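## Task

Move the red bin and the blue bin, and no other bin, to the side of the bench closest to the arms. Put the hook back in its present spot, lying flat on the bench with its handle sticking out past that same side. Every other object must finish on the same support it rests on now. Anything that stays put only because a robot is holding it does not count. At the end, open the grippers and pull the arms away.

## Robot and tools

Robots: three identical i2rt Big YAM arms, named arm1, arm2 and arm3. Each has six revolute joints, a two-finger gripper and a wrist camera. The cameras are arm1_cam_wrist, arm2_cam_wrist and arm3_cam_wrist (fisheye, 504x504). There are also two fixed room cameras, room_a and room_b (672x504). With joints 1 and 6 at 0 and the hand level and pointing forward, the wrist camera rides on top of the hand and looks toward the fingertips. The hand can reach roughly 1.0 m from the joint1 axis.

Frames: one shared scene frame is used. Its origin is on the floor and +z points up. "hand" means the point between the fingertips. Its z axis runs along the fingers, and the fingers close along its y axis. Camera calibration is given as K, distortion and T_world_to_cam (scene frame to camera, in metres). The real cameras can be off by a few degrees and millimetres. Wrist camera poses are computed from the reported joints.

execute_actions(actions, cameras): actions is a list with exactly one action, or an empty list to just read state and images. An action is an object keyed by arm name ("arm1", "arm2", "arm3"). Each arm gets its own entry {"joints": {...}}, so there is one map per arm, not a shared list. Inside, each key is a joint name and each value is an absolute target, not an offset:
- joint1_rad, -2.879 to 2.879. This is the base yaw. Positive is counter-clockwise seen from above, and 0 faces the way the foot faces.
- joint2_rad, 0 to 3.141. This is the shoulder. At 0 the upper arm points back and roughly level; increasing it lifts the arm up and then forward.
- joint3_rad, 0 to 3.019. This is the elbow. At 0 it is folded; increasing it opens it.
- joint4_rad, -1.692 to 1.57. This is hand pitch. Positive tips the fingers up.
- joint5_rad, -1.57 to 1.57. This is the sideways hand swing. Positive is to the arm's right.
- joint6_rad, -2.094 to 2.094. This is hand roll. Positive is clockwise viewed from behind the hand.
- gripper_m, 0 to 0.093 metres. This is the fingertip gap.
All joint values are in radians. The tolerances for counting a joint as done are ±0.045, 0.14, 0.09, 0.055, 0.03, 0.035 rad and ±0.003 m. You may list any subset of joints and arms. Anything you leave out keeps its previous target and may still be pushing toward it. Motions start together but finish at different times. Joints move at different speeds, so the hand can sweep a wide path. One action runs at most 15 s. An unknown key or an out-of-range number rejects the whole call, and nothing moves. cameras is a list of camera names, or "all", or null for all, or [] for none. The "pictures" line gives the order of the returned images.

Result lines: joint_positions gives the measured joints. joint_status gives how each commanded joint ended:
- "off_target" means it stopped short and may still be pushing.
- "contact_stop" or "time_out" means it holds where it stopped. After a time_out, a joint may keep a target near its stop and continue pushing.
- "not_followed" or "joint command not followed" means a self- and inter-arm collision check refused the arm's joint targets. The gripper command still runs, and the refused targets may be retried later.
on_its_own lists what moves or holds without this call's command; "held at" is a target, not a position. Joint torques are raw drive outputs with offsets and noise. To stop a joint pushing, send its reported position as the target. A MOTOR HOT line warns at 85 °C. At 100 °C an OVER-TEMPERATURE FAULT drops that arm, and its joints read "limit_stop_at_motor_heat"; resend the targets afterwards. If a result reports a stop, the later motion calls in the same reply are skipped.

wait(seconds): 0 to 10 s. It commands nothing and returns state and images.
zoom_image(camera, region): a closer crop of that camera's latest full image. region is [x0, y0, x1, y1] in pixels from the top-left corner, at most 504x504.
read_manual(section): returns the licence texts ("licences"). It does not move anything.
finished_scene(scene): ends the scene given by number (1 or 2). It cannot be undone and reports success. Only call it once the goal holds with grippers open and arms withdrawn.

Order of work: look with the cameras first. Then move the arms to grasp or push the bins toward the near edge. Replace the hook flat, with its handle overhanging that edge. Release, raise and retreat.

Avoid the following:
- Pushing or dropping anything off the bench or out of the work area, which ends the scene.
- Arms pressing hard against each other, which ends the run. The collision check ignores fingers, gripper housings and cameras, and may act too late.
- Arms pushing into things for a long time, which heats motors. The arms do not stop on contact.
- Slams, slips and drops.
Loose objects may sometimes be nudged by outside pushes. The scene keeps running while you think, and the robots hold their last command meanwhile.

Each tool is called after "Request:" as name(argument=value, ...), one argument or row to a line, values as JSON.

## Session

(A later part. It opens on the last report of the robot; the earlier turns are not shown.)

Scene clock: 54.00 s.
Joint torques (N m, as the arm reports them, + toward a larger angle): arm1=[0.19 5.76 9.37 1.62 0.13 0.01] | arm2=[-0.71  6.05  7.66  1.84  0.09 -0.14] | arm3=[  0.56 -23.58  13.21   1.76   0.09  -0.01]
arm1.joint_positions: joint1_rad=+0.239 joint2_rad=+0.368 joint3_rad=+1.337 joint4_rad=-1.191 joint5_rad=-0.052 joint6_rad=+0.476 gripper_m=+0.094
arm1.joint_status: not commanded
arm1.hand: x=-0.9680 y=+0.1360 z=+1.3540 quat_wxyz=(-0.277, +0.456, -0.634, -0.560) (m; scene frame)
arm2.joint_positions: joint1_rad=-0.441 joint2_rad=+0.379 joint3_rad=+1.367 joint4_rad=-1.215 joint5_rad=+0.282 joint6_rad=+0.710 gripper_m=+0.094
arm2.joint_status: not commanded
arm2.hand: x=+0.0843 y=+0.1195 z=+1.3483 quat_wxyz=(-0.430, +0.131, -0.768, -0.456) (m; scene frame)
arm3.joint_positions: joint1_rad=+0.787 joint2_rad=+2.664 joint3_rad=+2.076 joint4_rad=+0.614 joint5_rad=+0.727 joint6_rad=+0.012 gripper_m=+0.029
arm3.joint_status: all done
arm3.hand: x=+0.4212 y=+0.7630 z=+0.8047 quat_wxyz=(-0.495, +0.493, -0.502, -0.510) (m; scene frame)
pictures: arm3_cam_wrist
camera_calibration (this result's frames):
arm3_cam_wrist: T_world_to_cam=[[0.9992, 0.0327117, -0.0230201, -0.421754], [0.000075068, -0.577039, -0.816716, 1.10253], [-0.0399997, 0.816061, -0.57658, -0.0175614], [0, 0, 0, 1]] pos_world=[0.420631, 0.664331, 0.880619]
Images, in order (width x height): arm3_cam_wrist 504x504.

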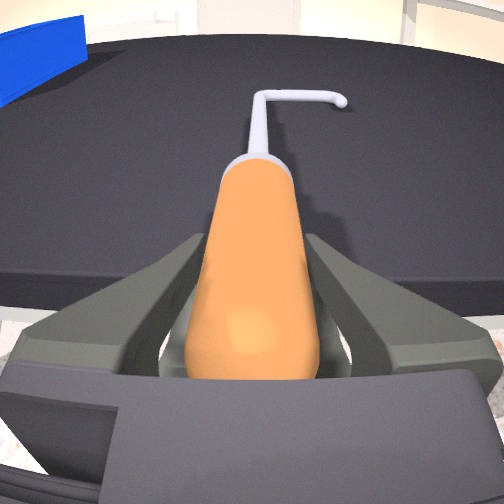

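Request:
execute_actions(
  actions=[
    {"arm3":{"joints":{"joint2_rad":2.725}}},
  ],
  cameras=[],
)

Request:
execute_actions(
  actions=[
    {"arm3":{"joints":{"gripper_m":0.093}}},
  ],
  cameras=["arm3_cam_wrist"],
)

Scene clock: 54.93 s.
Joint torques (N m, as the arm reports them, + toward a larger angle): arm1=[0.19 5.74 9.37 1.62 0.13 0.02] | arm2=[-0.72  6.07  7.63  1.86  0.09 -0.14] | arm3=[  0.8  -22.08  12.9    1.94   0.11  -0.04]
arm1.joint_positions: joint1_rad=+0.239 joint2_rad=+0.368 joint3_rad=+1.337 joint4_rad=-1.191 joint5_rad=-0.052 joint6_rad=+0.476 gripper_m=+0.094
arm1.joint_status: not commanded
arm1.hand: x=-0.9680 y=+0.1360 z=+1.3540 quat_wxyz=(-0.277, +0.456, -0.634, -0.560) (m; scene frame)
arm2.joint_positions: joint1_rad=-0.441 joint2_rad=+0.379 joint3_rad=+1.367 joint4_rad=-1.215 joint5_rad=+0.282 joint6_rad=+0.710 gripper_m=+0.094
arm2.joint_status: not commanded
arm2.hand: x=+0.0843 y=+0.1195 z=+1.3483 quat_wxyz=(-0.430, +0.131, -0.768, -0.456) (m; scene frame)
arm3.joint_positions: joint1_rad=+0.787 joint2_rad=+2.670 joint3_rad=+2.078 joint4_rad=+0.616 joint5_rad=+0.727 joint6_rad=+0.012 gripper_m=+0.029
arm3.joint_status: all done
arm3.hand: x=+0.4214 y=+0.7628 z=+0.8008 quat_wxyz=(-0.495, +0.494, -0.502, -0.509) (m; scene frame)
pictures: none
No camera images: the call's "cameras" was empty. Leave "cameras" out to get every camera's image.

Scene clock: 55.63 s.
Joint torques (N m, as the arm reports them, + toward a larger angle): arm1=[0.2  5.71 9.37 1.62 0.13 0.02] | arm2=[-0.75  6.02  7.64  1.87  0.08 -0.14] | arm3=[  1.19 -22.3   12.69   1.57   0.11   0.  ]
arm1.joint_positions: joint1_rad=+0.239 joint2_rad=+0.368 joint3_rad=+1.337 joint4_rad=-1.191 joint5_rad=-0.052 joint6_rad=+0.476 gripper_m=+0.094
arm1.joint_status: not commanded
arm1.hand: x=-0.9680 y=+0.1360 z=+1.3540 quat_wxyz=(-0.277, +0.456, -0.634, -0.560) (m; scene frame)
arm2.joint_positions: joint1_rad=-0.441 joint2_rad=+0.379 joint3_rad=+1.367 joint4_rad=-1.215 joint5_rad=+0.282 joint6_rad=+0.710 gripper_m=+0.094
arm2.joint_status: not commanded
arm2.hand: x=+0.0843 y=+0.1195 z=+1.3483 quat_wxyz=(-0.430, +0.131, -0.768, -0.456) (m; scene frame)
arm3.joint_positions: joint1_rad=+0.787 joint2_rad=+2.670 joint3_rad=+2.079 joint4_rad=+0.616 joint5_rad=+0.727 joint6_rad=+0.012 gripper_m=+0.093
arm3.joint_status: all done
arm3.hand: x=+0.4213 y=+0.7630 z=+0.8016 quat_wxyz=(-0.495, +0.493, -0.502, -0.509) (m; scene frame)
pictures: arm3_cam_wrist
camera_calibration (this result's frames):
arm3_cam_wrist: T_world_to_cam=[[0.999227, 0.032321, -0.0223969, -0.422124], [0.000370097, -0.577273, -0.816551, 1.09986], [-0.0393209, 0.815912, -0.576838, -0.019316], [0, 0, 0, 1]] pos_world=[0.420631, 0.664322, 0.877495]
Images, in order (width x height): arm3_cam_wrist 504x504.

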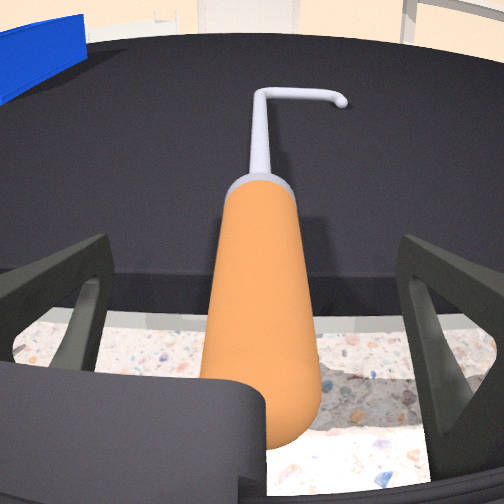

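Request:
execute_actions(
  actions=[
    {"arm3":{"joints":{"joint2_rad":2.3,"joint4_rad":0.3}}},
  ],
  cameras=[],
)

Request:
execute_actions(
  actions=[
    {"arm3":{"joints":{"joint1_rad":-0.3,"joint2_rad":1.2,"joint3_rad":1.0,"joint5_rad":0}},"arm2":{"joints":{"joint1_rad":-0.857,"joint5_rad":-0.714,"joint6_rad":0,"joint2_rad":1.0,"joint4_rad":0}}},
  ],
  cameras=[],
)

Request:
execute_actions(
  actions=[
    {"arm2":{"joints":{"joint2_rad":2.37,"joint3_rad":1.45,"joint4_rad":0.93}}},
  ],
  cameras=["arm2_cam_wrist","room_b"],
)

Scene clock: 57.73 s.
Joint torques (N m, as the arm reports them, + toward a larger angle): arm1=[0.19 5.75 9.38 1.62 0.13 0.02] | arm2=[-0.64  6.03  7.65  1.85  0.09 -0.14] | arm3=[  0.93 -22.    11.08   1.27  -0.02  -0.02]
arm1.joint_positions: joint1_rad=+0.239 joint2_rad=+0.368 joint3_rad=+1.337 joint4_rad=-1.191 joint5_rad=-0.052 joint6_rad=+0.476 gripper_m=+0.094
arm1.joint_status: not commanded
arm1.hand: x=-0.9680 y=+0.1360 z=+1.3540 quat_wxyz=(-0.277, +0.456, -0.634, -0.560) (m; scene frame)
arm2.joint_positions: joint1_rad=-0.441 joint2_rad=+0.379 joint3_rad=+1.367 joint4_rad=-1.215 joint5_rad=+0.282 joint6_rad=+0.710 gripper_m=+0.094
arm2.joint_status: not commanded
arm2.hand: x=+0.0843 y=+0.1195 z=+1.3483 quat_wxyz=(-0.430, +0.131, -0.768, -0.456) (m; scene frame)
arm3.joint_positions: joint1_rad=+0.787 joint2_rad=+2.260 joint3_rad=+2.116 joint4_rad=+0.306 joint5_rad=+0.728 joint6_rad=+0.011 gripper_m=+0.093
arm3.joint_status: all done
arm3.hand: x=+0.4307 y=+0.7535 z=+1.1250 quat_wxyz=(-0.496, +0.444, -0.497, -0.556) (m; scene frame)
pictures: none
No camera images: the call's "cameras" was empty. Leave "cameras" out to get every camera's image.

Scene clock: 59.50 s.
Joint torques (N m, as the arm reports them, + toward a larger angle): arm1=[0.19 5.75 9.38 1.63 0.13 0.02] | arm2=[-0.85 -2.67 10.48  1.87  0.   -0.21] | arm3=[ 0.03 -8.36 11.7   1.68 -0.11 -0.01]
arm1.joint_positions: joint1_rad=+0.239 joint2_rad=+0.368 joint3_rad=+1.337 joint4_rad=-1.191 joint5_rad=-0.052 joint6_rad=+0.476 gripper_m=+0.094
arm1.joint_status: not commanded
arm1.hand: x=-0.9680 y=+0.1360 z=+1.3540 quat_wxyz=(-0.277, +0.456, -0.634, -0.560) (m; scene frame)
arm2.joint_positions: joint1_rad=-0.855 joint2_rad=+0.994 joint3_rad=+1.364 joint4_rad=-0.015 joint5_rad=-0.709 joint6_rad=+0.013 gripper_m=+0.094
arm2.joint_status: all done
arm2.hand: x=+0.1879 y=+0.3918 z=+1.4445 quat_wxyz=(-0.615, +0.479, -0.371, -0.504) (m; scene frame)
arm3.joint_positions: joint1_rad=-0.295 joint2_rad=+1.183 joint3_rad=+0.993 joint4_rad=+0.301 joint5_rad=+0.002 joint6_rad=+0.008 gripper_m=+0.093
arm3.joint_status: all done
arm3.hand: x=+1.1349 y=+0.5412 z=+1.2357 quat_wxyz=(-0.609, +0.384, -0.548, -0.426) (m; scene frame)
pictures: none
No camera images: the call's "cameras" was empty. Leave "cameras" out to get every camera's image.

Scene clock: 61.27 s.
Joint torques (N m, as the arm reports them, + toward a larger angle): arm1=[0.2  5.74 9.37 1.62 0.13 0.02] | arm2=[ -0.78 -17.97   7.28   2.21  -0.16  -0.24] | arm3=[-0.17 -8.55 11.56  1.5  -0.13  0.02]
arm1.joint_positions: joint1_rad=+0.239 joint2_rad=+0.368 joint3_rad=+1.337 joint4_rad=-1.191 joint5_rad=-0.052 joint6_rad=+0.476 gripper_m=+0.094
arm1.joint_status: not commanded
arm1.hand: x=-0.9680 y=+0.1360 z=+1.3540 quat_wxyz=(-0.277, +0.456, -0.634, -0.560) (m; scene frame)
arm2.joint_positions: joint1_rad=-0.855 joint2_rad=+2.386 joint3_rad=+1.434 joint4_rad=+0.913 joint5_rad=-0.710 joint6_rad=+0.012 gripper_m=+0.094
arm2.joint_status: all done
arm2.hand: x=+0.4173 y=+0.6571 z=+0.7718 quat_wxyz=(-0.484, +0.497, -0.517, -0.501) (m; scene frame)
arm3.joint_positions: joint1_rad=-0.295 joint2_rad=+1.183 joint3_rad=+0.993 joint4_rad=+0.301 joint5_rad=+0.002 joint6_rad=+0.008 gripper_m=+0.093
arm3.joint_status: not commanded
arm3.hand: x=+1.1349 y=+0.5412 z=+1.2357 quat_wxyz=(-0.609, +0.384, -0.548, -0.426) (m; scene frame)
pictures: arm2_cam_wrist, room_b
camera_calibration (this result's frames):
arm2_cam_wrist: T_world_to_cam=[[0.999011, 0.00969259, -0.0433917, -0.385879], [-0.0284137, -0.611468, -0.790759, 1.02543], [-0.0341971, 0.79121, -0.610588, 0.0855974], [0, 0, 0, 1]] pos_world=[0.417561, 0.563034, 0.846391]
Images, in order (width x height): arm2_cam_wrist 504x504, room_b 672x504.

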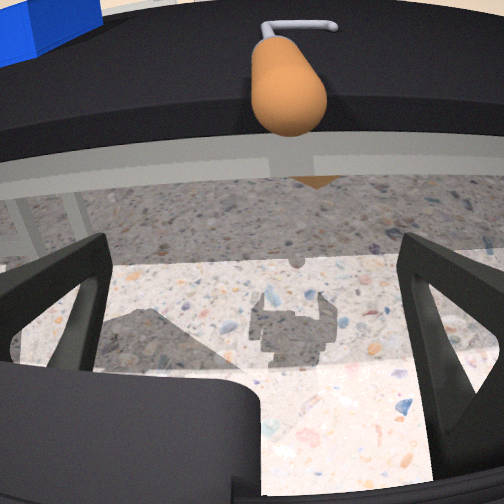

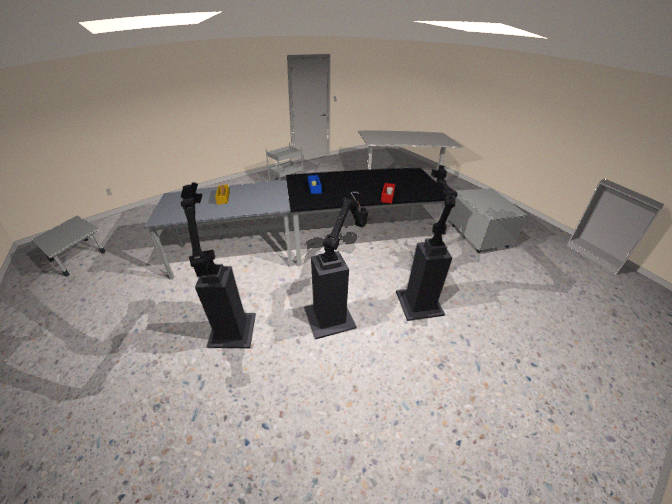

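Request:
execute_actions(
  actions=[
    {"arm2":{"joints":{"joint1_rad":-0.775,"joint5_rad":-0.632,"joint2_rad":2.485,"joint3_rad":1.80,"joint4_rad":0.735}}},
  ],
  cameras=["arm2_cam_wrist"],
)

Scene clock: 63.93 s.
Joint torques (N m, as the arm reports them, + toward a larger angle): arm1=[0.2  5.74 9.37 1.61 0.13 0.01] | arm2=[ -1.03 -19.5   10.02   1.35   0.19  -0.23] | arm3=[-0.44 -8.15 11.6   1.58 -0.09  0.03]
arm1.joint_positions: joint1_rad=+0.239 joint2_rad=+0.368 joint3_rad=+1.337 joint4_rad=-1.191 joint5_rad=-0.052 joint6_rad=+0.476 gripper_m=+0.094
arm1.joint_status: not commanded
arm1.hand: x=-0.9680 y=+0.1360 z=+1.3540 quat_wxyz=(-0.277, +0.456, -0.634, -0.560) (m; scene frame)
arm2.joint_positions: joint1_rad=-0.773 joint2_rad=+2.492 joint3_rad=+1.767 joint4_rad=+0.739 joint5_rad=-0.636 joint6_rad=+0.012 gripper_m=+0.094
arm2.joint_status: all done
arm2.hand: x=+0.4251 y=+0.7585 z=+0.8060 quat_wxyz=(-0.501, +0.497, -0.496, -0.505) (m; scene frame)
arm3.joint_positions: joint1_rad=-0.295 joint2_rad=+1.183 joint3_rad=+0.993 joint4_rad=+0.301 joint5_rad=+0.002 joint6_rad=+0.008 gripper_m=+0.093
arm3.joint_status: not commanded
arm3.hand: x=+1.1349 y=+0.5412 z=+1.2357 quat_wxyz=(-0.609, +0.384, -0.548, -0.426) (m; scene frame)
pictures: arm2_cam_wrist
camera_calibration (this result's frames):
arm2_cam_wrist: T_world_to_cam=[[0.999782, 0.0191403, -0.00834471, -0.428841], [0.00425481, -0.578011, -0.816018, 1.09573], [-0.0204422, 0.815805, -0.577966, -0.0242236], [0, 0, 0, 1]] pos_world=[0.42359, 0.661312, 0.876554]
Images, in order (width x height): arm2_cam_wrist 504x504.

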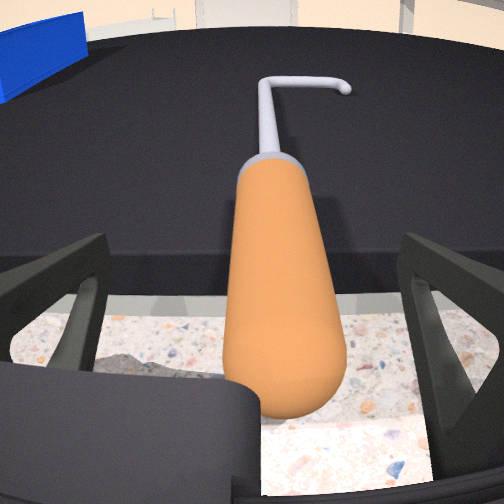

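Request:
execute_actions(
  actions=[
    {"arm2":{"joints":{"joint1_rad":-0.79,"joint4_rad":0.715}}},
  ],
  cameras=[],
)

Request:
execute_actions(
  actions=[
    {"arm2":{"joints":{"gripper_m":0}}},
  ],
  cameras=["arm2_cam_wrist"],
)

Request:
execute_actions(
  actions=[
    {"arm2":{"joints":{"joint2_rad":2.40,"joint4_rad":0.68,"joint6_rad":0.7}}},
  ],
  cameras=["arm2_cam_wrist"],
)

Scene clock: 64.97 s.
Joint torques (N m, as the arm reports them, + toward a larger angle): arm1=[0.19 5.76 9.37 1.62 0.13 0.01] | arm2=[ -0.68 -19.48   9.95   1.27   0.19  -0.24] | arm3=[-0.35 -8.61 11.73  1.52 -0.07  0.06]
arm1.joint_positions: joint1_rad=+0.239 joint2_rad=+0.368 joint3_rad=+1.337 joint4_rad=-1.191 joint5_rad=-0.052 joint6_rad=+0.476 gripper_m=+0.094
arm1.joint_status: not commanded
arm1.hand: x=-0.9680 y=+0.1360 z=+1.3540 quat_wxyz=(-0.277, +0.456, -0.634, -0.560) (m; scene frame)
arm2.joint_positions: joint1_rad=-0.787 joint2_rad=+2.492 joint3_rad=+1.767 joint4_rad=+0.721 joint5_rad=-0.636 joint6_rad=+0.012 gripper_m=+0.094
arm2.joint_status: all done
arm2.hand: x=+0.4352 y=+0.7527 z=+0.8023 quat_wxyz=(-0.498, +0.495, -0.506, -0.501) (m; scene frame)
arm3.joint_positions: joint1_rad=-0.295 joint2_rad=+1.183 joint3_rad=+0.993 joint4_rad=+0.301 joint5_rad=+0.002 joint6_rad=+0.008 gripper_m=+0.093
arm3.joint_status: not commanded
arm3.hand: x=+1.1349 y=+0.5412 z=+1.2357 quat_wxyz=(-0.609, +0.384, -0.548, -0.426) (m; scene frame)
pictures: none
No camera images: the call's "cameras" was empty. Leave "cameras" out to get every camera's image.

Scene clock: 65.70 s.
Joint torques (N m, as the arm reports them, + toward a larger angle): arm1=[0.21 5.74 9.38 1.62 0.13 0.01] | arm2=[ -0.93 -19.58  10.01   1.26   0.2   -0.22] | arm3=[ 0.22 -7.85 11.75  1.5  -0.08  0.  ]
arm1.joint_positions: joint1_rad=+0.239 joint2_rad=+0.368 joint3_rad=+1.337 joint4_rad=-1.191 joint5_rad=-0.052 joint6_rad=+0.476 gripper_m=+0.094
arm1.joint_status: not commanded
arm1.hand: x=-0.9680 y=+0.1360 z=+1.3540 quat_wxyz=(-0.277, +0.456, -0.634, -0.560) (m; scene frame)
arm2.joint_positions: joint1_rad=-0.787 joint2_rad=+2.492 joint3_rad=+1.767 joint4_rad=+0.721 joint5_rad=-0.637 joint6_rad=+0.011 gripper_m=+0.029
arm2.joint_status: gripper_m off_target (ended at +0.029, target +0.000)
arm2.hand: x=+0.4351 y=+0.7527 z=+0.8021 quat_wxyz=(-0.498, +0.495, -0.506, -0.501) (m; scene frame)
arm3.joint_positions: joint1_rad=-0.295 joint2_rad=+1.183 joint3_rad=+0.993 joint4_rad=+0.301 joint5_rad=+0.002 joint6_rad=+0.008 gripper_m=+0.093
arm3.joint_status: not commanded
arm3.hand: x=+1.1349 y=+0.5412 z=+1.2357 quat_wxyz=(-0.609, +0.384, -0.548, -0.426) (m; scene frame)
pictures: arm2_cam_wrist
camera_calibration (this result's frames):
arm2_cam_wrist: T_world_to_cam=[[0.999815, 0.00596881, -0.0183031, -0.420885], [-0.011259, -0.589897, -0.8074, 1.09798], [-0.0156162, 0.807457, -0.58972, -0.00795906], [0, 0, 0, 1]] pos_world=[0.433044, 0.656631, 0.874109]
Images, in order (width x height): arm2_cam_wrist 504x504.

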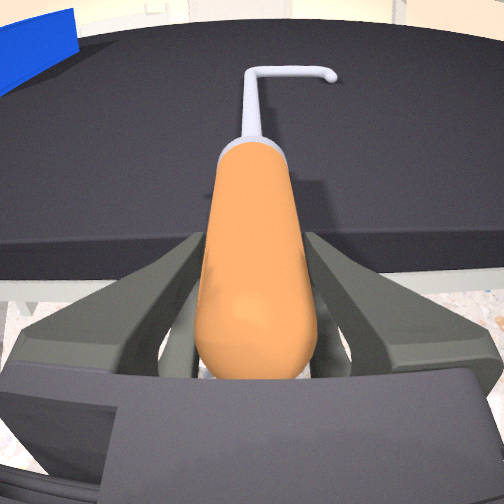

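Scene clock: 67.37 s.
Joint torques (N m, as the arm reports them, + toward a larger angle): arm1=[0.18 5.71 9.38 1.62 0.13 0.02] | arm2=[ -0.71 -21.83  10.28   1.95  -0.11   0.19] | arm3=[-0.11 -8.06 11.35  1.67 -0.1   0.03]
arm1.joint_positions: joint1_rad=+0.239 joint2_rad=+0.368 joint3_rad=+1.337 joint4_rad=-1.191 joint5_rad=-0.052 joint6_rad=+0.476 gripper_m=+0.094
arm1.joint_status: not commanded
arm1.hand: x=-0.9680 y=+0.1360 z=+1.3540 quat_wxyz=(-0.277, +0.456, -0.634, -0.560) (m; scene frame)
arm2.joint_positions: joint1_rad=-0.789 joint2_rad=+2.437 joint3_rad=+1.767 joint4_rad=+0.670 joint5_rad=-0.629 joint6_rad=+0.673 gripper_m=+0.029
arm2.joint_status: all done
arm2.hand: x=+0.4404 y=+0.7541 z=+0.8374 quat_wxyz=(-0.313, +0.301, -0.639, -0.635) (m; scene frame)
arm3.joint_positions: joint1_rad=-0.295 joint2_rad=+1.183 joint3_rad=+0.993 joint4_rad=+0.301 joint5_rad=+0.002 joint6_rad=+0.008 gripper_m=+0.093
arm3.joint_status: not commanded
arm3.hand: x=+1.1349 y=+0.5412 z=+1.2357 quat_wxyz=(-0.609, +0.384, -0.548, -0.426) (m; scene frame)
pictures: arm2_cam_wrist
camera_calibration (this result's frames):
arm2_cam_wrist: T_world_to_cam=[[0.779108, 0.000613008, -0.626889, 0.185325], [-0.511156, -0.5783, -0.635838, 1.1951], [-0.36292, 0.815824, -0.450245, 0.0416209], [0, 0, 0, 1]] pos_world=[0.481601, 0.657059, 0.894809]
Images, in order (width x height): arm2_cam_wrist 504x504.

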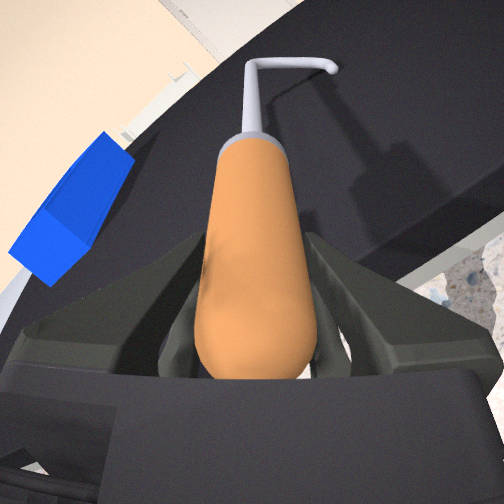

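Request:
execute_actions(
  actions=[
    {"arm2":{"joints":{"joint2_rad":2.34,"joint4_rad":0.63,"joint6_rad":1.57}}},
  ],
  cameras=[],
)

Request:
execute_actions(
  actions=[
    {"arm2":{"joints":{"joint2_rad":2.05,"joint3_rad":1.75,"joint4_rad":0.45}}},
  ],
  cameras=["arm2_cam_wrist"],
)

Scene clock: 69.47 s.
Joint torques (N m, as the arm reports them, + toward a larger angle): arm1=[0.2  5.76 9.37 1.62 0.13 0.02] | arm2=[ -0.52 -22.22  10.6    2.29  -0.13   0.06] | arm3=[-0.22 -8.09 11.62  1.58 -0.11  0.02]
arm1.joint_positions: joint1_rad=+0.239 joint2_rad=+0.368 joint3_rad=+1.337 joint4_rad=-1.191 joint5_rad=-0.052 joint6_rad=+0.476 gripper_m=+0.094
arm1.joint_status: not commanded
arm1.hand: x=-0.9680 y=+0.1360 z=+1.3540 quat_wxyz=(-0.277, +0.456, -0.634, -0.560) (m; scene frame)
arm2.joint_positions: joint1_rad=-0.791 joint2_rad=+2.386 joint3_rad=+1.767 joint4_rad=+0.612 joint5_rad=-0.629 joint6_rad=+1.552 gripper_m=+0.029
arm2.joint_status: all done
arm2.hand: x=+0.4426 y=+0.7544 z=+0.8685 quat_wxyz=(-0.013, -0.002, -0.709, -0.706) (m; scene frame)
arm3.joint_positions: joint1_rad=-0.295 joint2_rad=+1.183 joint3_rad=+0.993 joint4_rad=+0.301 joint5_rad=+0.002 joint6_rad=+0.008 gripper_m=+0.093
arm3.joint_status: not commanded
arm3.hand: x=+1.1349 y=+0.5412 z=+1.2357 quat_wxyz=(-0.609, +0.384, -0.548, -0.426) (m; scene frame)
pictures: none
No camera images: the call's "cameras" was empty. Leave "cameras" out to get every camera's image.

Scene clock: 71.00 s.
Joint torques (N m, as the arm reports them, + toward a larger angle): arm1=[0.2  5.76 9.37 1.62 0.13 0.02] | arm2=[ -0.7  -20.42  11.93   2.66  -0.02  -0.01] | arm3=[ 0.25 -8.44 11.6   1.67 -0.11 -0.01]
arm1.joint_positions: joint1_rad=+0.239 joint2_rad=+0.368 joint3_rad=+1.337 joint4_rad=-1.191 joint5_rad=-0.052 joint6_rad=+0.476 gripper_m=+0.094
arm1.joint_status: not commanded
arm1.hand: x=-0.9680 y=+0.1360 z=+1.3540 quat_wxyz=(-0.277, +0.456, -0.634, -0.560) (m; scene frame)
arm2.joint_positions: joint1_rad=-0.791 joint2_rad=+2.095 joint3_rad=+1.712 joint4_rad=+0.422 joint5_rad=-0.631 joint6_rad=+1.556 gripper_m=+0.029
arm2.joint_status: all done
arm2.hand: x=+0.4235 y=+0.7296 z=+1.0398 quat_wxyz=(-0.020, +0.007, -0.696, -0.718) (m; scene frame)
arm3.joint_positions: joint1_rad=-0.295 joint2_rad=+1.183 joint3_rad=+0.993 joint4_rad=+0.301 joint5_rad=+0.002 joint6_rad=+0.008 gripper_m=+0.093
arm3.joint_status: not commanded
arm3.hand: x=+1.1349 y=+0.5412 z=+1.2357 quat_wxyz=(-0.609, +0.384, -0.548, -0.426) (m; scene frame)
pictures: arm2_cam_wrist
camera_calibration (this result's frames):
arm2_cam_wrist: T_world_to_cam=[[0.0331131, 0.0451617, -0.998431, 0.995148], [-0.818153, -0.57255, -0.0530321, 0.820798], [-0.574047, 0.818625, 0.0179902, -0.252875], [0, 0, 0, 1]] pos_world=[0.493424, 0.632015, 1.04166]
Images, in order (width x height): arm2_cam_wrist 504x504.

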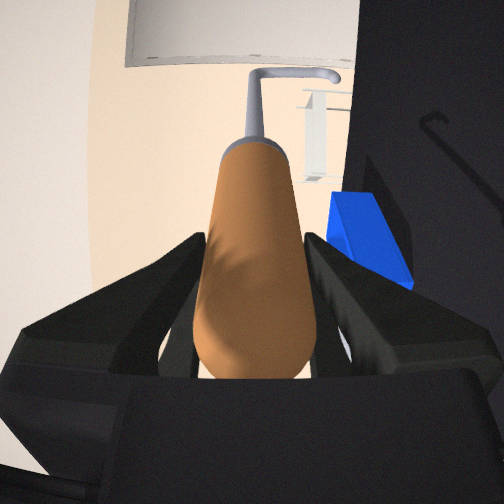

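Request:
execute_actions(
  actions=[
    {"arm2":{"joints":{"joint1_rad":-0.46,"joint5_rad":-0.32}}},
  ],
  cameras=[],
)

Request:
execute_actions(
  actions=[
    {"arm2":{"joints":{"joint1_rad":-0.135,"joint5_rad":0}}},
  ],
  cameras=[],
)

Request:
execute_actions(
  actions=[
    {"arm2":{"joints":{"joint2_rad":2.15,"joint3_rad":1.79,"joint4_rad":0.43}}},
  ],
  cameras=["arm2_cam_wrist","room_a","room_b"],
)

Request:
zoom_image(
  camera="room_a",
  region=[200, 220, 320, 310],
)

Request:
zoom_image(
  camera="room_b",
  region=[270, 150, 370, 220],
)

Scene clock: 73.40 s.
Joint torques (N m, as the arm reports them, + toward a larger angle): arm1=[0.19 5.74 9.38 1.62 0.13 0.01] | arm2=[ -1.13 -20.81  11.98   2.78   0.02  -0.01] | arm3=[-0.02 -8.29 11.57  1.56 -0.14  0.03]
arm1.joint_positions: joint1_rad=+0.239 joint2_rad=+0.368 joint3_rad=+1.337 joint4_rad=-1.191 joint5_rad=-0.052 joint6_rad=+0.476 gripper_m=+0.094
arm1.joint_status: not commanded
arm1.hand: x=-0.9680 y=+0.1360 z=+1.3540 quat_wxyz=(-0.277, +0.456, -0.634, -0.560) (m; scene frame)
arm2.joint_positions: joint1_rad=-0.456 joint2_rad=+2.095 joint3_rad=+1.712 joint4_rad=+0.422 joint5_rad=-0.319 joint6_rad=+1.556 gripper_m=+0.029
arm2.joint_status: all done
arm2.hand: x=+0.2126 y=+0.8378 z=+1.0406 quat_wxyz=(-0.008, +0.012, -0.694, -0.720) (m; scene frame)
arm3.joint_positions: joint1_rad=-0.295 joint2_rad=+1.183 joint3_rad=+0.993 joint4_rad=+0.301 joint5_rad=+0.002 joint6_rad=+0.008 gripper_m=+0.093
arm3.joint_status: not commanded
arm3.hand: x=+1.1349 y=+0.5412 z=+1.2357 quat_wxyz=(-0.609, +0.384, -0.548, -0.426) (m; scene frame)
pictures: none
No camera images: the call's "cameras" was empty. Leave "cameras" out to get every camera's image.

Scene clock: 75.40 s.
Joint torques (N m, as the arm reports them, + toward a larger angle): arm1=[0.19 5.73 9.38 1.62 0.13 0.02] | arm2=[ -1.11 -20.73  12.01   2.83  -0.02   0.  ] | arm3=[ 0.16 -8.43 11.53  1.66 -0.04  0.08]
arm1.joint_positions: joint1_rad=+0.239 joint2_rad=+0.368 joint3_rad=+1.337 joint4_rad=-1.191 joint5_rad=-0.052 joint6_rad=+0.476 gripper_m=+0.094
arm1.joint_status: not commanded
arm1.hand: x=-0.9680 y=+0.1360 z=+1.3540 quat_wxyz=(-0.277, +0.456, -0.634, -0.560) (m; scene frame)
arm2.joint_positions: joint1_rad=-0.131 joint2_rad=+2.095 joint3_rad=+1.712 joint4_rad=+0.420 joint5_rad=+0.001 joint6_rad=+1.556 gripper_m=+0.029
arm2.joint_status: all done
arm2.hand: x=-0.0114 y=+0.8720 z=+1.0404 quat_wxyz=(-0.002, +0.009, -0.694, -0.720) (m; scene frame)
arm3.joint_positions: joint1_rad=-0.295 joint2_rad=+1.183 joint3_rad=+0.993 joint4_rad=+0.301 joint5_rad=+0.002 joint6_rad=+0.008 gripper_m=+0.093
arm3.joint_status: not commanded
arm3.hand: x=+1.1349 y=+0.5412 z=+1.2357 quat_wxyz=(-0.609, +0.384, -0.548, -0.426) (m; scene frame)
pictures: none
No camera images: the call's "cameras" was empty. Leave "cameras" out to get every camera's image.

Scene clock: 76.50 s.
Joint torques (N m, as the arm reports them, + toward a larger angle): arm1=[0.18 5.74 9.38 1.63 0.13 0.01] | arm2=[ -0.98 -22.97  14.23   3.29   0.01  -0.01] | arm3=[ 0.17 -8.95 11.51  1.56 -0.13 -0.01]
arm1.joint_positions: joint1_rad=+0.239 joint2_rad=+0.368 joint3_rad=+1.337 joint4_rad=-1.191 joint5_rad=-0.052 joint6_rad=+0.476 gripper_m=+0.094
arm1.joint_status: not commanded
arm1.hand: x=-0.9680 y=+0.1360 z=+1.3540 quat_wxyz=(-0.277, +0.456, -0.634, -0.560) (m; scene frame)
arm2.joint_positions: joint1_rad=-0.131 joint2_rad=+2.220 joint3_rad=+1.720 joint4_rad=+0.389 joint5_rad=+0.001 joint6_rad=+1.556 gripper_m=+0.029
arm2.joint_status: all done
arm2.hand: x=-0.0114 y=+0.8862 z=+0.9309 quat_wxyz=(-0.002, +0.010, -0.745, -0.667) (m; scene frame)
arm3.joint_positions: joint1_rad=-0.295 joint2_rad=+1.183 joint3_rad=+0.993 joint4_rad=+0.301 joint5_rad=+0.002 joint6_rad=+0.008 gripper_m=+0.093
arm3.joint_status: not commanded
arm3.hand: x=+1.1349 y=+0.5412 z=+1.2357 quat_wxyz=(-0.609, +0.384, -0.548, -0.426) (m; scene frame)
pictures: arm2_cam_wrist, room_a, room_b
camera_calibration (this result's frames):
arm2_cam_wrist: T_world_to_cam=[[0.0105978, -0.0962064, -0.995305, 1.01581], [-0.802308, -0.594899, 0.0489603, 0.473905], [-0.596816, 0.798022, -0.0834918, -0.516309], [0, 0, 0, 1]] pos_world=[0.06131, 0.791679, 0.944732]
Images, in order (width x height): arm2_cam_wrist 504x504, room_a 672x504, room_b 672x504.

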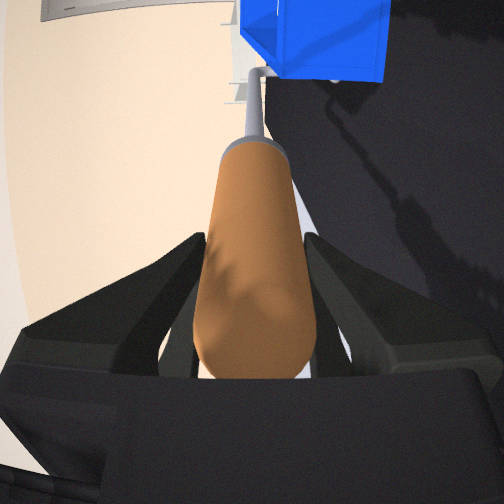

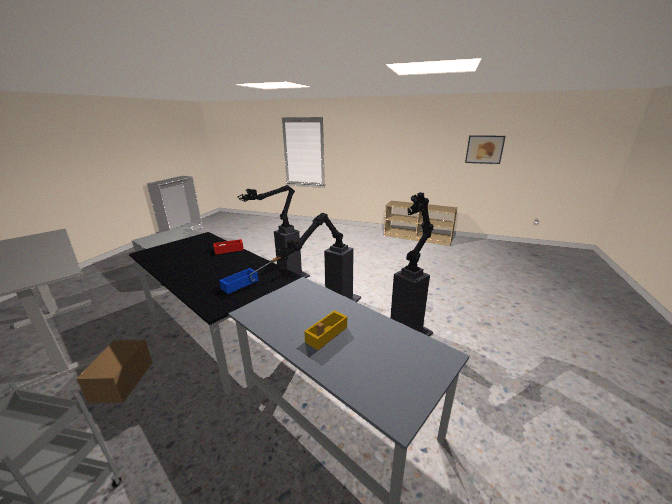

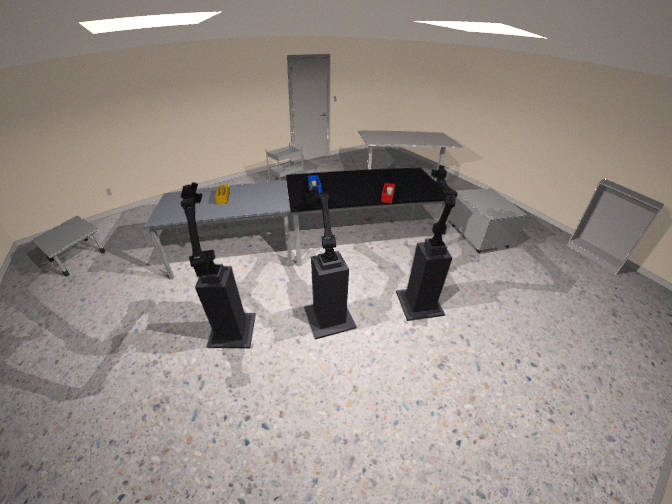

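Region (200, 220, 320, 310) of room_a's 672x504 image, scaled by 4.200, with more detail than that image has; it fills the top 378 rows of this view, and the rest is white.

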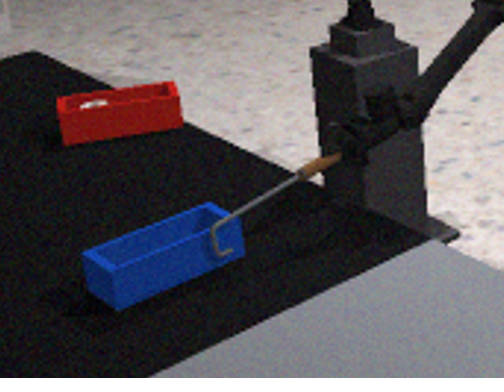

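Region (270, 150, 370, 220) of room_b's 672x504 image, scaled by 5.040, with more detail than that image has; it fills the top 353 rows of this view, and the rest is white.

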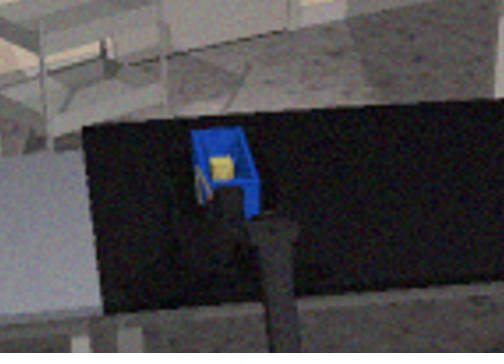

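Request:
execute_actions(
  actions=[
    {"arm2":{"joints":{"joint4_rad":0.68}}},
  ],
  cameras=[],
)

Request:
execute_actions(
  actions=[
    {"arm2":{"joints":{"joint1_rad":-0.19}}},
  ],
  cameras=["arm2_cam_wrist"],
)

Request:
execute_actions(
  actions=[
    {"arm2":{"joints":{"joint4_rad":0.42}}},
  ],
  cameras=["arm2_cam_wrist","room_a"],
)

Request:
zoom_image(
  camera="room_a",
  region=[200, 220, 320, 310],
)

Scene clock: 78.97 s.
Joint torques (N m, as the arm reports them, + toward a larger angle): arm1=[0.21 5.77 9.37 1.62 0.13 0.02] | arm2=[ -1.07 -22.97  14.23   3.81  -0.02   0.  ] | arm3=[ 0.08 -7.92 11.5   1.62 -0.09  0.03]
arm1.joint_positions: joint1_rad=+0.239 joint2_rad=+0.368 joint3_rad=+1.337 joint4_rad=-1.191 joint5_rad=-0.052 joint6_rad=+0.476 gripper_m=+0.094
arm1.joint_status: not commanded
arm1.hand: x=-0.9680 y=+0.1360 z=+1.3540 quat_wxyz=(-0.277, +0.456, -0.634, -0.560) (m; scene frame)
arm2.joint_positions: joint1_rad=-0.131 joint2_rad=+2.215 joint3_rad=+1.720 joint4_rad=+0.624 joint5_rad=+0.001 joint6_rad=+1.556 gripper_m=+0.029
arm2.joint_status: joint4_rad time_out (moved +0.235 of +0.291)
arm2.on_its_own: joint4_rad reads +0.624 and still pushes toward +0.680 since a time_out
arm2.hand: x=-0.0115 y=+0.8853 z=+0.9929 quat_wxyz=(-0.002, +0.009, -0.660, -0.752) (m; scene frame)
arm3.joint_positions: joint1_rad=-0.295 joint2_rad=+1.183 joint3_rad=+0.993 joint4_rad=+0.301 joint5_rad=+0.002 joint6_rad=+0.008 gripper_m=+0.093
arm3.joint_status: not commanded
arm3.hand: x=+1.1349 y=+0.5412 z=+1.2357 quat_wxyz=(-0.609, +0.384, -0.548, -0.426) (m; scene frame)
pictures: none
No camera images: the call's "cameras" was empty. Leave "cameras" out to get every camera's image.

not run: a stop came earlier in this reply.

not run: a stop came earlier in this reply.

Region (200, 220, 320, 310) of room_a's 672x504 image, scaled by 4.200, with more detail than that image has; it fills the top 378 rows of this view, and the rest is white.

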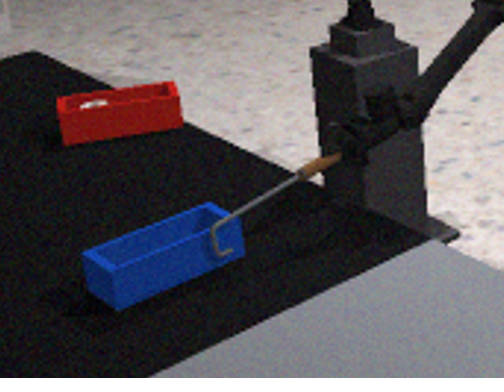

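Just sag; tip is high enough.

Request:
execute_actions(
  actions=[
    {"arm2":{"joints":{"joint1_rad":-0.19}}},
  ],
  cameras=["arm2_cam_wrist"],
)

Request:
execute_actions(
  actions=[
    {"arm2":{"joints":{"joint4_rad":0.42}}},
  ],
  cameras=["arm2_cam_wrist","room_a"],
)

Request:
zoom_image(
  camera="room_a",
  region=[200, 220, 320, 310],
)

Scene clock: 80.40 s.
Joint torques (N m, as the arm reports them, + toward a larger angle): arm1=[0.22 5.74 9.38 1.63 0.13 0.02] | arm2=[ -0.3  -22.8   14.24   3.89  -0.03  -0.01] | arm3=[-0.26 -7.69 11.42  1.63 -0.07  0.03]
arm1.joint_positions: joint1_rad=+0.239 joint2_rad=+0.368 joint3_rad=+1.337 joint4_rad=-1.191 joint5_rad=-0.052 joint6_rad=+0.476 gripper_m=+0.094
arm1.joint_status: not commanded
arm1.hand: x=-0.9680 y=+0.1360 z=+1.3540 quat_wxyz=(-0.277, +0.456, -0.634, -0.560) (m; scene frame)
arm2.joint_positions: joint1_rad=-0.192 joint2_rad=+2.215 joint3_rad=+1.720 joint4_rad=+0.624 joint5_rad=+0.001 joint6_rad=+1.556 gripper_m=+0.029
arm2.joint_status: all done
arm2.on_its_own: joint4_rad reads +0.624 and still pushes toward +0.680 since a time_out
arm2.hand: x=+0.0425 y=+0.8842 z=+0.9929 quat_wxyz=(-0.025, -0.012, -0.660, -0.751) (m; scene frame)
arm3.joint_positions: joint1_rad=-0.295 joint2_rad=+1.183 joint3_rad=+0.993 joint4_rad=+0.301 joint5_rad=+0.002 joint6_rad=+0.008 gripper_m=+0.093
arm3.joint_status: not commanded
arm3.hand: x=+1.1349 y=+0.5412 z=+1.2357 quat_wxyz=(-0.609, +0.384, -0.548, -0.426) (m; scene frame)
pictures: arm2_cam_wrist
camera_calibration (this result's frames):
arm2_cam_wrist: T_world_to_cam=[[0.0166039, 0.142764, -0.989618, 0.859624], [-0.836922, -0.539555, -0.0918789, 0.605312], [-0.54707, 0.829759, 0.110523, -0.700157], [0, 0, 0, 1]] pos_world=[0.109292, 0.784837, 0.983698]
Images, in order (width x height): arm2_cam_wrist 504x504.

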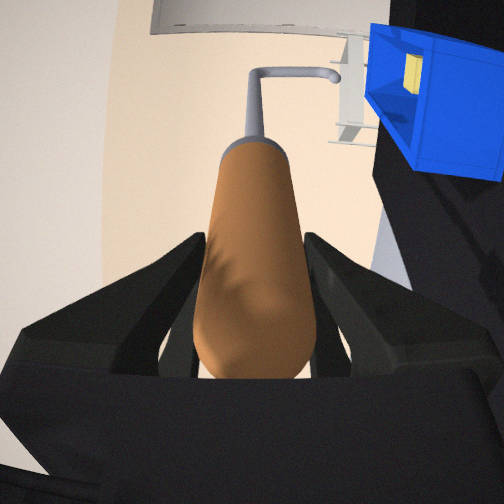

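Scene clock: 81.33 s.
Joint torques (N m, as the arm reports them, + toward a larger angle): arm1=[0.21 5.75 9.37 1.62 0.13 0.02] | arm2=[ -0.26 -22.77  14.32   2.95  -0.02  -0.01] | arm3=[ 0.64 -8.34 11.45  1.34 -0.07  0.03]
arm1.joint_positions: joint1_rad=+0.239 joint2_rad=+0.368 joint3_rad=+1.337 joint4_rad=-1.191 joint5_rad=-0.052 joint6_rad=+0.476 gripper_m=+0.094
arm1.joint_status: not commanded
arm1.hand: x=-0.9680 y=+0.1360 z=+1.3540 quat_wxyz=(-0.277, +0.456, -0.634, -0.560) (m; scene frame)
arm2.joint_positions: joint1_rad=-0.192 joint2_rad=+2.211 joint3_rad=+1.720 joint4_rad=+0.389 joint5_rad=+0.001 joint6_rad=+1.556 gripper_m=+0.029
arm2.joint_status: all done
arm2.hand: x=+0.0426 y=+0.8847 z=+0.9382 quat_wxyz=(-0.022, -0.013, -0.742, -0.670) (m; scene frame)
arm3.joint_positions: joint1_rad=-0.295 joint2_rad=+1.183 joint3_rad=+0.993 joint4_rad=+0.301 joint5_rad=+0.002 joint6_rad=+0.008 gripper_m=+0.093
arm3.joint_status: not commanded
arm3.hand: x=+1.1349 y=+0.5412 z=+1.2357 quat_wxyz=(-0.609, +0.384, -0.548, -0.426) (m; scene frame)
pictures: arm2_cam_wrist, room_a
camera_calibration (this result's frames):
arm2_cam_wrist: T_world_to_cam=[[0.00506093, -0.088267, -0.996084, 1.01629], [-0.837322, -0.544934, 0.0440345, 0.477865], [-0.546687, 0.83382, -0.0766658, -0.522448], [0, 0, 0, 1]] pos_world=[0.109368, 0.785737, 0.951214]
Images, in order (width x height): arm2_cam_wrist 504x504, room_a 672x504.

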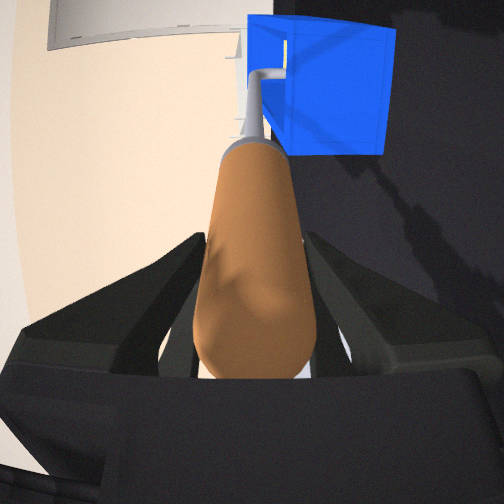

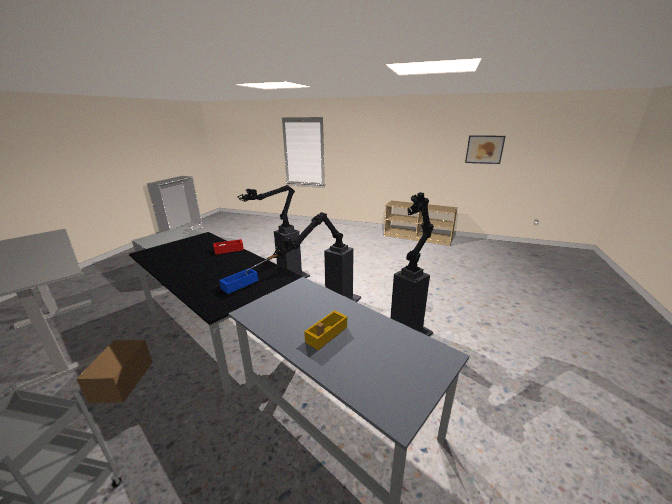

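Region (200, 220, 320, 310) of room_a's 672x504 image, scaled by 4.200, with more detail than that image has; it fills the top 378 rows of this view, and the rest is white.

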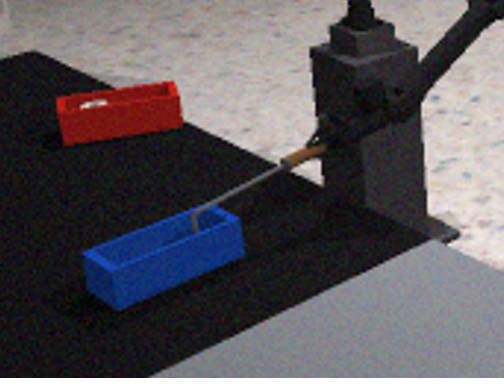

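Request:
execute_actions(
  actions=[
    {"arm2":{"joints":{"joint2_rad":1.965,"joint3_rad":1.365,"joint4_rad":0.62}}},
  ],
  cameras=[],
)

Request:
execute_actions(
  actions=[
    {"arm2":{"joints":{"joint2_rad":1.775,"joint3_rad":1.03,"joint4_rad":0.755}}},
  ],
  cameras=["arm2_cam_wrist"],
)

Request:
execute_actions(
  actions=[
    {"arm2":{"joints":{"joint2_rad":1.64,"joint3_rad":0.82,"joint4_rad":0.83}}},
  ],
  cameras=[],
)

Request:
execute_actions(
  actions=[
    {"arm2":{"joints":{"joint2_rad":1.53,"joint3_rad":0.645,"joint4_rad":0.885}}},
  ],
  cameras=["arm2_cam_wrist","room_a"],
)

Request:
zoom_image(
  camera="room_a",
  region=[200, 220, 320, 310],
)

Scene clock: 82.93 s.
Joint torques (N m, as the arm reports them, + toward a larger angle): arm1=[0.17 5.75 9.37 1.62 0.13 0.01] | arm2=[ -0.51 -16.52   9.22   2.38  -0.02  -0.04] | arm3=[ 0.64 -7.3  11.41  1.61 -0.12 -0.02]
arm1.joint_positions: joint1_rad=+0.239 joint2_rad=+0.368 joint3_rad=+1.337 joint4_rad=-1.191 joint5_rad=-0.052 joint6_rad=+0.476 gripper_m=+0.094
arm1.joint_status: not commanded
arm1.hand: x=-0.9680 y=+0.1360 z=+1.3540 quat_wxyz=(-0.277, +0.456, -0.634, -0.560) (m; scene frame)
arm2.joint_positions: joint1_rad=-0.192 joint2_rad=+1.986 joint3_rad=+1.348 joint4_rad=+0.601 joint5_rad=+0.001 joint6_rad=+1.558 gripper_m=+0.029
arm2.joint_status: all done
arm2.hand: x=+0.0378 y=+0.7902 z=+0.9639 quat_wxyz=(-0.022, -0.014, -0.719, -0.694) (m; scene frame)
arm3.joint_positions: joint1_rad=-0.295 joint2_rad=+1.183 joint3_rad=+0.993 joint4_rad=+0.301 joint5_rad=+0.002 joint6_rad=+0.008 gripper_m=+0.093
arm3.joint_status: not commanded
arm3.hand: x=+1.1349 y=+0.5412 z=+1.2357 quat_wxyz=(-0.609, +0.384, -0.548, -0.426) (m; scene frame)
pictures: none
No camera images: the call's "cameras" was empty. Leave "cameras" out to get every camera's image.

Scene clock: 85.23 s.
Joint torques (N m, as the arm reports them, + toward a larger angle): arm1=[0.19 5.75 9.38 1.63 0.13 0.01] | arm2=[ -0.58 -14.94   9.33   3.96  -0.02  -0.03] | arm3=[ 0.74 -7.36 11.51  1.47 -0.09 -0.02]
arm1.joint_positions: joint1_rad=+0.239 joint2_rad=+0.368 joint3_rad=+1.337 joint4_rad=-1.191 joint5_rad=-0.052 joint6_rad=+0.476 gripper_m=+0.094
arm1.joint_status: not commanded
arm1.hand: x=-0.9680 y=+0.1360 z=+1.3540 quat_wxyz=(-0.277, +0.456, -0.634, -0.560) (m; scene frame)
arm2.joint_positions: joint1_rad=-0.192 joint2_rad=+1.818 joint3_rad=+1.000 joint4_rad=+0.699 joint5_rad=+0.001 joint6_rad=+1.558 gripper_m=+0.029
arm2.joint_status: joint4_rad time_out (moved +0.098 of +0.154); the others done
arm2.on_its_own: joint4_rad reads +0.699 and still pushes toward +0.755 since a time_out
arm2.hand: x=+0.0327 y=+0.6867 z=+0.9234 quat_wxyz=(-0.021, -0.014, -0.747, -0.664) (m; scene frame)
arm3.joint_positions: joint1_rad=-0.295 joint2_rad=+1.183 joint3_rad=+0.993 joint4_rad=+0.301 joint5_rad=+0.002 joint6_rad=+0.008 gripper_m=+0.093
arm3.joint_status: not commanded
arm3.hand: x=+1.1349 y=+0.5412 z=+1.2357 quat_wxyz=(-0.609, +0.384, -0.548, -0.426) (m; scene frame)
pictures: arm2_cam_wrist
camera_calibration (this result's frames):
arm2_cam_wrist: T_world_to_cam=[[0.00235852, -0.104099, -0.994564, 0.993674], [-0.837311, -0.543959, 0.0549495, 0.351606], [-0.546722, 0.83263, -0.0884462, -0.352208], [0, 0, 0, 1]] pos_world=[0.0995, 0.587958, 0.937801]
Images, in order (width x height): arm2_cam_wrist 504x504.

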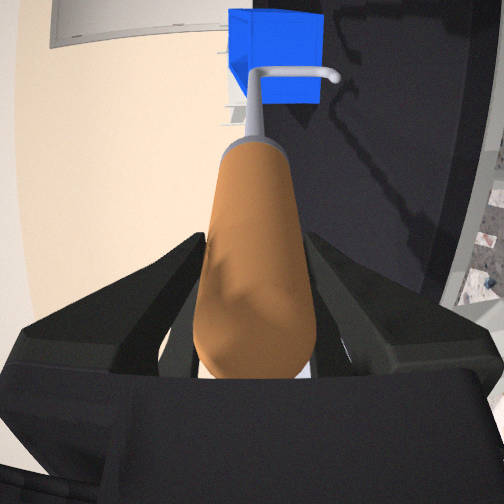

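not run: a stop came earlier in this reply.

not run: a stop came earlier in this reply.

This scene's latest camera images include none from room_a. They are from: arm2_cam_wrist. Call execute_actions without "cameras", or with room_a in "cameras", to get its image.

Request:
execute_actions(
  actions=[
    {"arm2":{"joints":{"joint2_rad":1.9,"joint3_rad":1.45,"joint4_rad":0.75}}},
  ],
  cameras=[],
)

Request:
execute_actions(
  actions=[
    {"arm2":{"joints":{"joint2_rad":2.15,"joint3_rad":1.79,"joint4_rad":0.66}}},
  ],
  cameras=["arm2_cam_wrist"],
)

Request:
execute_actions(
  actions=[
    {"arm2":{"joints":{"joint4_rad":0.38}}},
  ],
  cameras=["arm2_cam_wrist","room_a"],
)

Scene clock: 86.87 s.
Joint torques (N m, as the arm reports them, + toward a larger angle): arm1=[0.17 5.73 9.37 1.62 0.13 0.02] | arm2=[ -0.43 -17.71  13.38   3.37  -0.04  -0.03] | arm3=[ 0.28 -8.72 11.52  1.58 -0.13  0.04]
arm1.joint_positions: joint1_rad=+0.239 joint2_rad=+0.368 joint3_rad=+1.337 joint4_rad=-1.191 joint5_rad=-0.052 joint6_rad=+0.476 gripper_m=+0.094
arm1.joint_status: not commanded
arm1.hand: x=-0.9680 y=+0.1360 z=+1.3540 quat_wxyz=(-0.277, +0.456, -0.634, -0.560) (m; scene frame)
arm2.joint_positions: joint1_rad=-0.192 joint2_rad=+1.937 joint3_rad=+1.387 joint4_rad=+0.705 joint5_rad=+0.001 joint6_rad=+1.558 gripper_m=+0.029
arm2.joint_status: all done
arm2.hand: x=+0.0377 y=+0.7902 z=+1.0488 quat_wxyz=(-0.024, -0.012, -0.649, -0.760) (m; scene frame)
arm3.joint_positions: joint1_rad=-0.295 joint2_rad=+1.183 joint3_rad=+0.993 joint4_rad=+0.301 joint5_rad=+0.002 joint6_rad=+0.008 gripper_m=+0.093
arm3.joint_status: not commanded
arm3.hand: x=+1.1349 y=+0.5412 z=+1.2357 quat_wxyz=(-0.609, +0.384, -0.548, -0.426) (m; scene frame)
pictures: none
No camera images: the call's "cameras" was empty. Leave "cameras" out to get every camera's image.

Scene clock: 88.20 s.
Joint torques (N m, as the arm reports them, + toward a larger angle): arm1=[0.19 5.76 9.37 1.62 0.13 0.02] | arm2=[ -0.61 -22.74  15.19   3.24  -0.04  -0.04] | arm3=[-0.61 -7.86 11.82  1.71 -0.03  0.  ]
arm1.joint_positions: joint1_rad=+0.239 joint2_rad=+0.368 joint3_rad=+1.337 joint4_rad=-1.191 joint5_rad=-0.052 joint6_rad=+0.476 gripper_m=+0.094
arm1.joint_status: not commanded
arm1.hand: x=-0.9680 y=+0.1360 z=+1.3540 quat_wxyz=(-0.277, +0.456, -0.634, -0.560) (m; scene frame)
arm2.joint_positions: joint1_rad=-0.192 joint2_rad=+2.219 joint3_rad=+1.707 joint4_rad=+0.619 joint5_rad=+0.001 joint6_rad=+1.558 gripper_m=+0.029
arm2.joint_status: all done
arm2.hand: x=+0.0424 y=+0.8828 z=+0.9808 quat_wxyz=(-0.024, -0.013, -0.668, -0.744) (m; scene frame)
arm3.joint_positions: joint1_rad=-0.295 joint2_rad=+1.183 joint3_rad=+0.993 joint4_rad=+0.301 joint5_rad=+0.002 joint6_rad=+0.008 gripper_m=+0.093
arm3.joint_status: not commanded
arm3.hand: x=+1.1349 y=+0.5412 z=+1.2357 quat_wxyz=(-0.609, +0.384, -0.548, -0.426) (m; scene frame)
pictures: arm2_cam_wrist
camera_calibration (this result's frames):
arm2_cam_wrist: T_world_to_cam=[[0.0136261, 0.121338, -0.992518, 0.869719], [-0.837063, -0.54156, -0.0776993, 0.591289], [-0.546936, 0.831859, 0.0941885, -0.683561], [0, 0, 0, 1]] pos_world=[0.109232, 0.783315, 0.973538]
Images, in order (width x height): arm2_cam_wrist 504x504.

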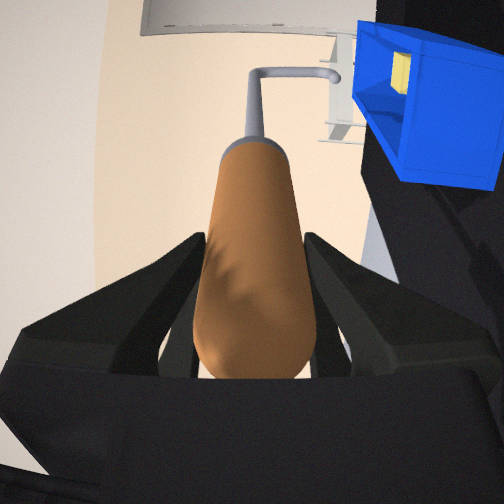

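Scene clock: 89.17 s.
Joint torques (N m, as the arm reports them, + toward a larger angle): arm1=[0.17 5.74 9.38 1.62 0.13 0.01] | arm2=[ -0.42 -22.6   14.96   2.48  -0.01  -0.04] | arm3=[ 0.14 -7.5  11.51  1.52 -0.1   0.  ]
arm1.joint_positions: joint1_rad=+0.239 joint2_rad=+0.368 joint3_rad=+1.337 joint4_rad=-1.191 joint5_rad=-0.052 joint6_rad=+0.476 gripper_m=+0.094
arm1.joint_status: not commanded
arm1.hand: x=-0.9680 y=+0.1360 z=+1.3540 quat_wxyz=(-0.277, +0.456, -0.634, -0.560) (m; scene frame)
arm2.joint_positions: joint1_rad=-0.192 joint2_rad=+2.212 joint3_rad=+1.711 joint4_rad=+0.359 joint5_rad=+0.001 joint6_rad=+1.559 gripper_m=+0.029
arm2.joint_status: all done
arm2.hand: x=+0.0425 y=+0.8820 z=+0.9252 quat_wxyz=(-0.021, -0.014, -0.755, -0.655) (m; scene frame)
arm3.joint_positions: joint1_rad=-0.295 joint2_rad=+1.183 joint3_rad=+0.993 joint4_rad=+0.301 joint5_rad=+0.002 joint6_rad=+0.008 gripper_m=+0.093
arm3.joint_status: not commanded
arm3.hand: x=+1.1349 y=+0.5412 z=+1.2357 quat_wxyz=(-0.609, +0.384, -0.548, -0.426) (m; scene frame)
pictures: arm2_cam_wrist, room_a
camera_calibration (this result's frames):
arm2_cam_wrist: T_world_to_cam=[[0.000839935, -0.126787, -0.99193, 1.0335], [-0.837255, -0.542488, 0.0686308, 0.451946], [-0.546812, 0.830441, -0.106608, -0.490569], [0, 0, 0, 1]] pos_world=[0.109277, 0.783597, 0.941841]
Images, in order (width x height): arm2_cam_wrist 504x504, room_a 672x504.

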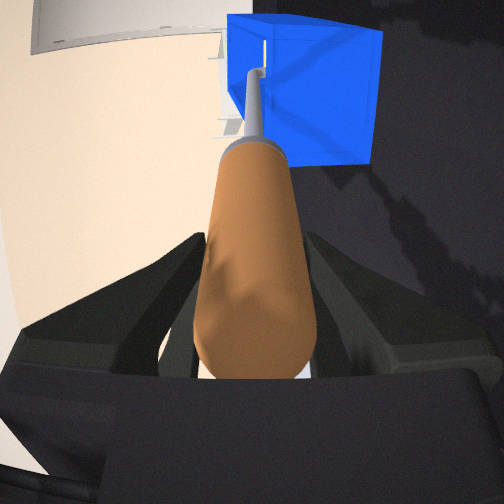

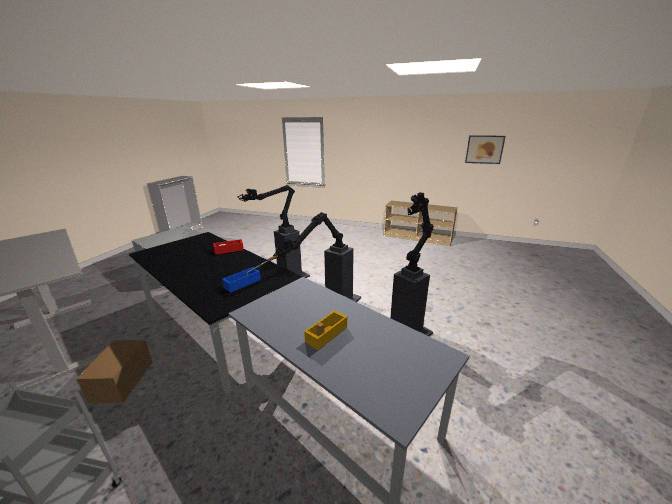

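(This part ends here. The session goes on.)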